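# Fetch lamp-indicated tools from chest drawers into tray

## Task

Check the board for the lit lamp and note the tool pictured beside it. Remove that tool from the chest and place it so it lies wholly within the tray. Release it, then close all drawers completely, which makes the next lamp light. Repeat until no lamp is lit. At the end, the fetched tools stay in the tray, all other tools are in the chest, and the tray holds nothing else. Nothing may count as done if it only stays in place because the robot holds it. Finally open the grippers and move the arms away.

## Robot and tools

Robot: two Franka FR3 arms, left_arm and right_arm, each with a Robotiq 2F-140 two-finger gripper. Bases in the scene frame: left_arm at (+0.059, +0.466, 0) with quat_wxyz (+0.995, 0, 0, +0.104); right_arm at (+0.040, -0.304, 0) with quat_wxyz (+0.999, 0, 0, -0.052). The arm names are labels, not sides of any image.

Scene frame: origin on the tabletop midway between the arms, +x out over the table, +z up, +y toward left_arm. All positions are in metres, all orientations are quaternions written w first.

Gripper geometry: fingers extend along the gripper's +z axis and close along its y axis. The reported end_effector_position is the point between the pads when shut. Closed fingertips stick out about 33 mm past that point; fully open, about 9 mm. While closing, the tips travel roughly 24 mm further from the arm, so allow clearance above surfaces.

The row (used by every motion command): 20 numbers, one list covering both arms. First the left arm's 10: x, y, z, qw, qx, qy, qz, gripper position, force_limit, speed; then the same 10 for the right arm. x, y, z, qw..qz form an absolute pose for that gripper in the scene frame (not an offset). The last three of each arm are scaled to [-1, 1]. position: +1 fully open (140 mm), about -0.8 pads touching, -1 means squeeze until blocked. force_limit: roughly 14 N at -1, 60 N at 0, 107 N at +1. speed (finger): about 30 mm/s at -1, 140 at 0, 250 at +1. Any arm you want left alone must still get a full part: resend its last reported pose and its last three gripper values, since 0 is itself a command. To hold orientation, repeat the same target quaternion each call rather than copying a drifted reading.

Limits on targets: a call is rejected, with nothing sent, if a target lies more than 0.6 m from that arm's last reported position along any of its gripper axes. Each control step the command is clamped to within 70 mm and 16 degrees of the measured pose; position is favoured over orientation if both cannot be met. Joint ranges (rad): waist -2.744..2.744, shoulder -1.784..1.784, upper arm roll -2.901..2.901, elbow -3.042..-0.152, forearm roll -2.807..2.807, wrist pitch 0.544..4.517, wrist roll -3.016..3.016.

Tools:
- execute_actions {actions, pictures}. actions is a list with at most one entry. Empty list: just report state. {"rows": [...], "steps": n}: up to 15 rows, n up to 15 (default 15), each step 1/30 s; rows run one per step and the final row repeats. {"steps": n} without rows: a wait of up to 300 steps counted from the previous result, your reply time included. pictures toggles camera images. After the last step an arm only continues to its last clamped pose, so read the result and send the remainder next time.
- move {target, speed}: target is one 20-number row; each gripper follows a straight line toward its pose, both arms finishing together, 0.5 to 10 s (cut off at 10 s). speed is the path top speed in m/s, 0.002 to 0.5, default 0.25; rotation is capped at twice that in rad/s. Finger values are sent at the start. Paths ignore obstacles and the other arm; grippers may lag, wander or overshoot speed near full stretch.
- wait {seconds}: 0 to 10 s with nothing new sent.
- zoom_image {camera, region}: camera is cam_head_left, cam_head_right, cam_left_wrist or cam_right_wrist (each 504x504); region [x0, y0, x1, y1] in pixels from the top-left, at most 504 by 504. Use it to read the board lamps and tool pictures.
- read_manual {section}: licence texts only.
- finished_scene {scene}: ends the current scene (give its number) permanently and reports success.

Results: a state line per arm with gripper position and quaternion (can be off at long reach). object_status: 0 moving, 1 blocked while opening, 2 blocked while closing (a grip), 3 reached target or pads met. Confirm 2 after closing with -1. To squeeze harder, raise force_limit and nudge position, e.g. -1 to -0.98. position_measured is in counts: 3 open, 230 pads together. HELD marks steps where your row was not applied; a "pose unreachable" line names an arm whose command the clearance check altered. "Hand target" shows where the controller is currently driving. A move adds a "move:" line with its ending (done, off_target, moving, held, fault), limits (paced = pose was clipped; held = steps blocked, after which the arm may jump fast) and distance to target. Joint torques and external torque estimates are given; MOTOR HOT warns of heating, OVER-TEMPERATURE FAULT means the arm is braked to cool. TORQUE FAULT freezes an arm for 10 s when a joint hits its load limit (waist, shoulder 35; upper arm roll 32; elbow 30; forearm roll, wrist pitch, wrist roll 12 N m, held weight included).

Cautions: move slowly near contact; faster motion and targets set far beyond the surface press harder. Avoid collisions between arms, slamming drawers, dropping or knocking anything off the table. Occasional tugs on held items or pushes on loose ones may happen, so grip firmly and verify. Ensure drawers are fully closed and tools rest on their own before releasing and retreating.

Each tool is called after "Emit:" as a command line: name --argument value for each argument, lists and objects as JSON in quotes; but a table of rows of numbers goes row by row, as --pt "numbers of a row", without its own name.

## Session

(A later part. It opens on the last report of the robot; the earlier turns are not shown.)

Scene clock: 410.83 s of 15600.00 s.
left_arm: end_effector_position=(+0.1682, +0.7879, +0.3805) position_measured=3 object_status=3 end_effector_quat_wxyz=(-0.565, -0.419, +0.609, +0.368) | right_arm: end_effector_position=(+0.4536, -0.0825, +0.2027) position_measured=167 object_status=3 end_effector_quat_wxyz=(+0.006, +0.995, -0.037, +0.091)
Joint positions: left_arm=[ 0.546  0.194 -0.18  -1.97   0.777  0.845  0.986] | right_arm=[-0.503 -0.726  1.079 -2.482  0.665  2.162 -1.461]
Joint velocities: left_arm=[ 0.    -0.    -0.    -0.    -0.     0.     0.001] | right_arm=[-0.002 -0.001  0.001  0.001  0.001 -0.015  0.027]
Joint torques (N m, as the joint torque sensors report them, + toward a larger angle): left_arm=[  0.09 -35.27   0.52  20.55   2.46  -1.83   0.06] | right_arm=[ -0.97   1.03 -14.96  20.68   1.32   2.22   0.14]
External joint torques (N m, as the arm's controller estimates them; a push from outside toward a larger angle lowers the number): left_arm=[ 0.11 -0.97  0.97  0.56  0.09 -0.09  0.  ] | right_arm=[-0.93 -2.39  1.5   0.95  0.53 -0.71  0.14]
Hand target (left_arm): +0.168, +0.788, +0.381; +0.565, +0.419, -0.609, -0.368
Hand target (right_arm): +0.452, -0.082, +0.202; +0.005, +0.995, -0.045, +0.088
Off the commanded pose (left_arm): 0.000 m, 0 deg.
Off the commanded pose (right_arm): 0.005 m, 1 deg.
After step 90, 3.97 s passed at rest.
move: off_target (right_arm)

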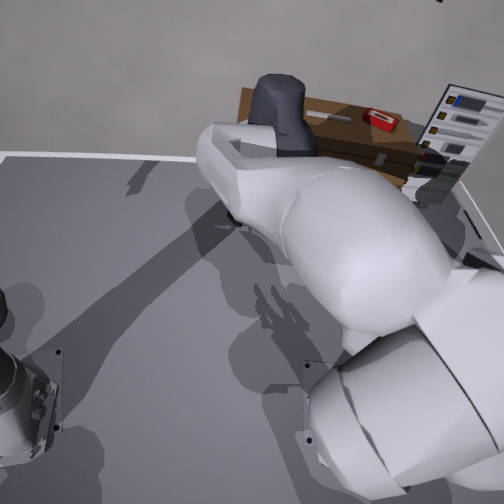

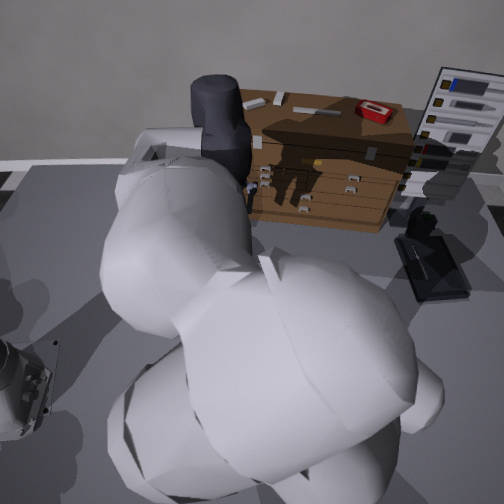

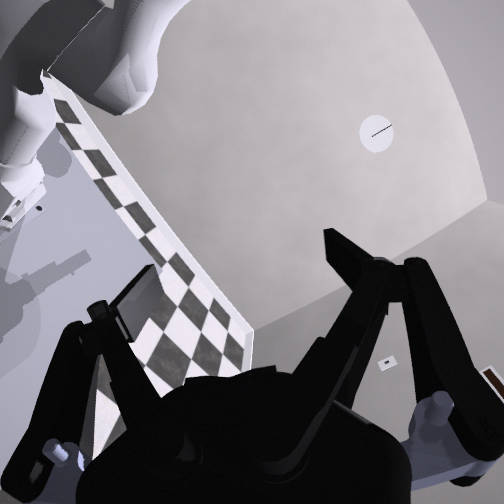

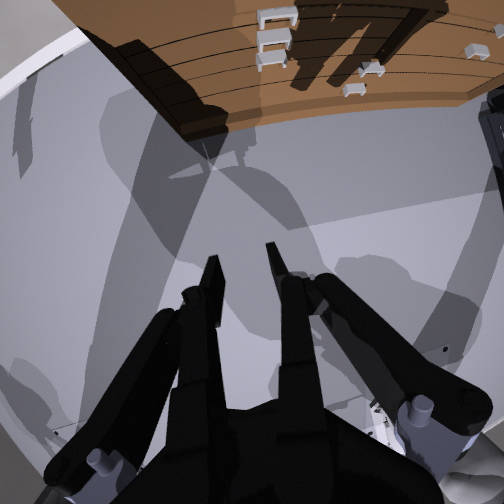

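Emit:
move --target '[0.1682,0.7879,0.3805,-0.565,-0.419,0.609,0.368,1,0,0,0.40,0.0,0.15,0,1,0,0,-0.3,0,0]' --speed 0.2

Emit:
zoom_image --camera "cam_head_right" --region '[300,60,504,310]'

Scene clock: 421.33 s of 15600.00 s.
left_arm: end_effector_position=(+0.1682, +0.7879, +0.3805) position_measured=3 object_status=3 end_effector_quat_wxyz=(-0.565, -0.419, +0.609, +0.368) | right_arm: end_effector_position=(+0.4038, -0.0009, +0.1511) position_measured=167 object_status=3 end_effector_quat_wxyz=(+0.001, +1.000, +0.008, +0.004)
Joint positions: left_arm=[ 0.546  0.194 -0.18  -1.97   0.777  0.845  0.986] | right_arm=[-0.585 -0.593  1.321 -2.377  0.673  2.106 -1.387]
Joint velocities: left_arm=[ 0.001  0.002  0.    -0.    -0.    -0.001 -0.   ] | right_arm=[-0.004  0.001  0.004  0.001  0.006 -0.007  0.018]
Joint torques (N m, as the joint torque sensors report them, + toward a larger angle): left_arm=[ -0.1  -35.28   0.78  20.65   2.5   -1.81   0.02] | right_arm=[ -0.97   5.73 -15.53  20.84   1.41   1.74   0.18]
External joint torques (N m, as the arm's controller estimates them; a push from outside toward a larger angle lowers the number): left_arm=[-0.22 -1.1   1.1   0.73  0.13 -0.06 -0.04] | right_arm=[-0.94 -0.92  0.32  1.42  0.67 -0.8   0.18]
Hand target (left_arm): +0.168, +0.788, +0.381; +0.565, +0.419, -0.609, -0.368
Hand target (right_arm): +0.402, +0.000, +0.151; -0.000, +1.000, +0.001, +0.001
Off the commanded pose (left_arm): 0.000 m, 0 deg.
Off the commanded pose (right_arm): 0.004 m, 1 deg.
After step 90, 6.40 s passed at rest.
move: off_target (right_arm)

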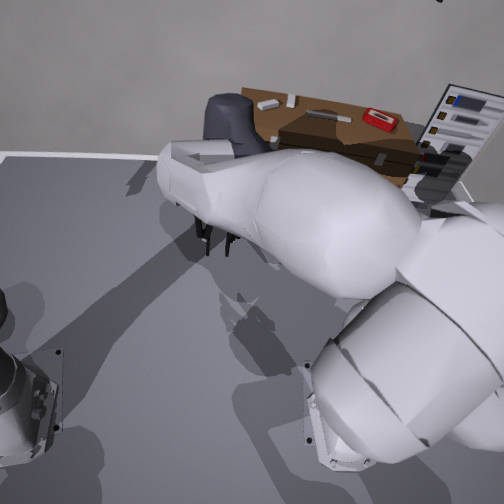

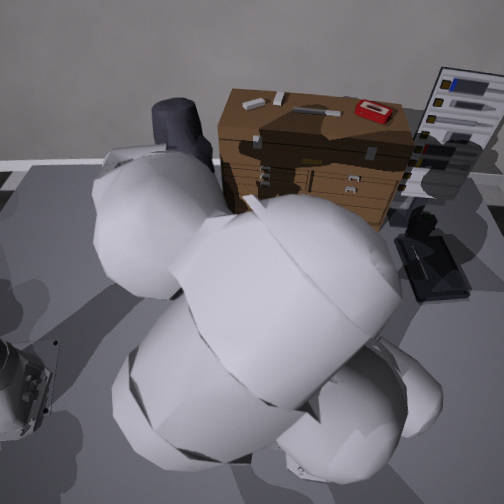

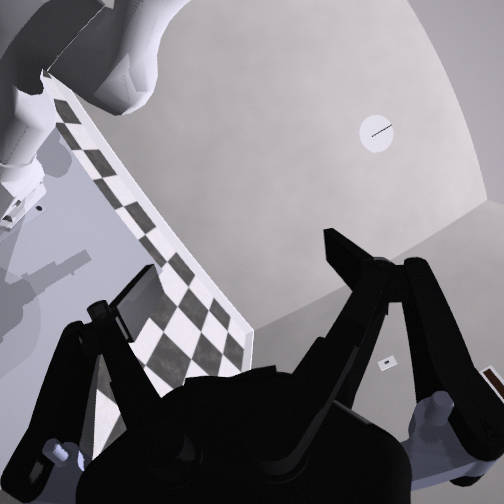

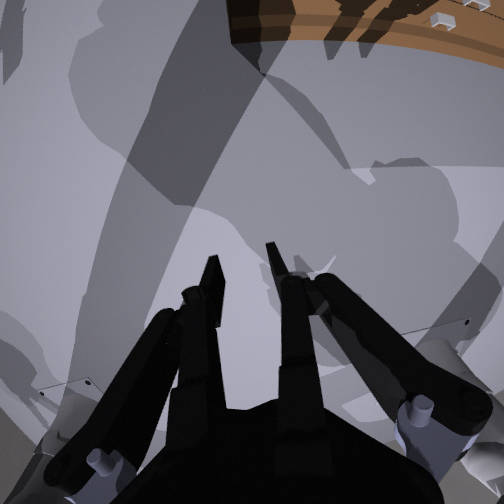

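Region (300, 60, 504, 310) of cam_head_right's 504x504 image, scaled by 2.016, with more detail than that image has; it fills the left 411 columns of this view, and the rest is white.

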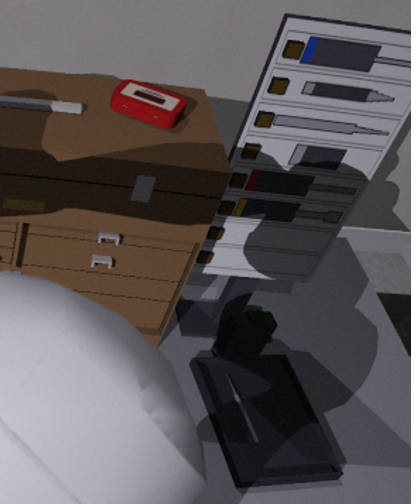

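Emit:
zoom_image --camera "cam_head_right" --region '[395,110,445,200]'

Region (395, 110, 445, 200) of cam_head_right's 504x504 image, scaled by 5.600, with more detail than that image has.

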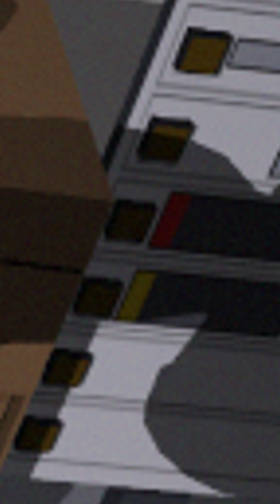

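All lamps are off.

Emit:
finished_scene --scene 2

The scene is finished: the task was done.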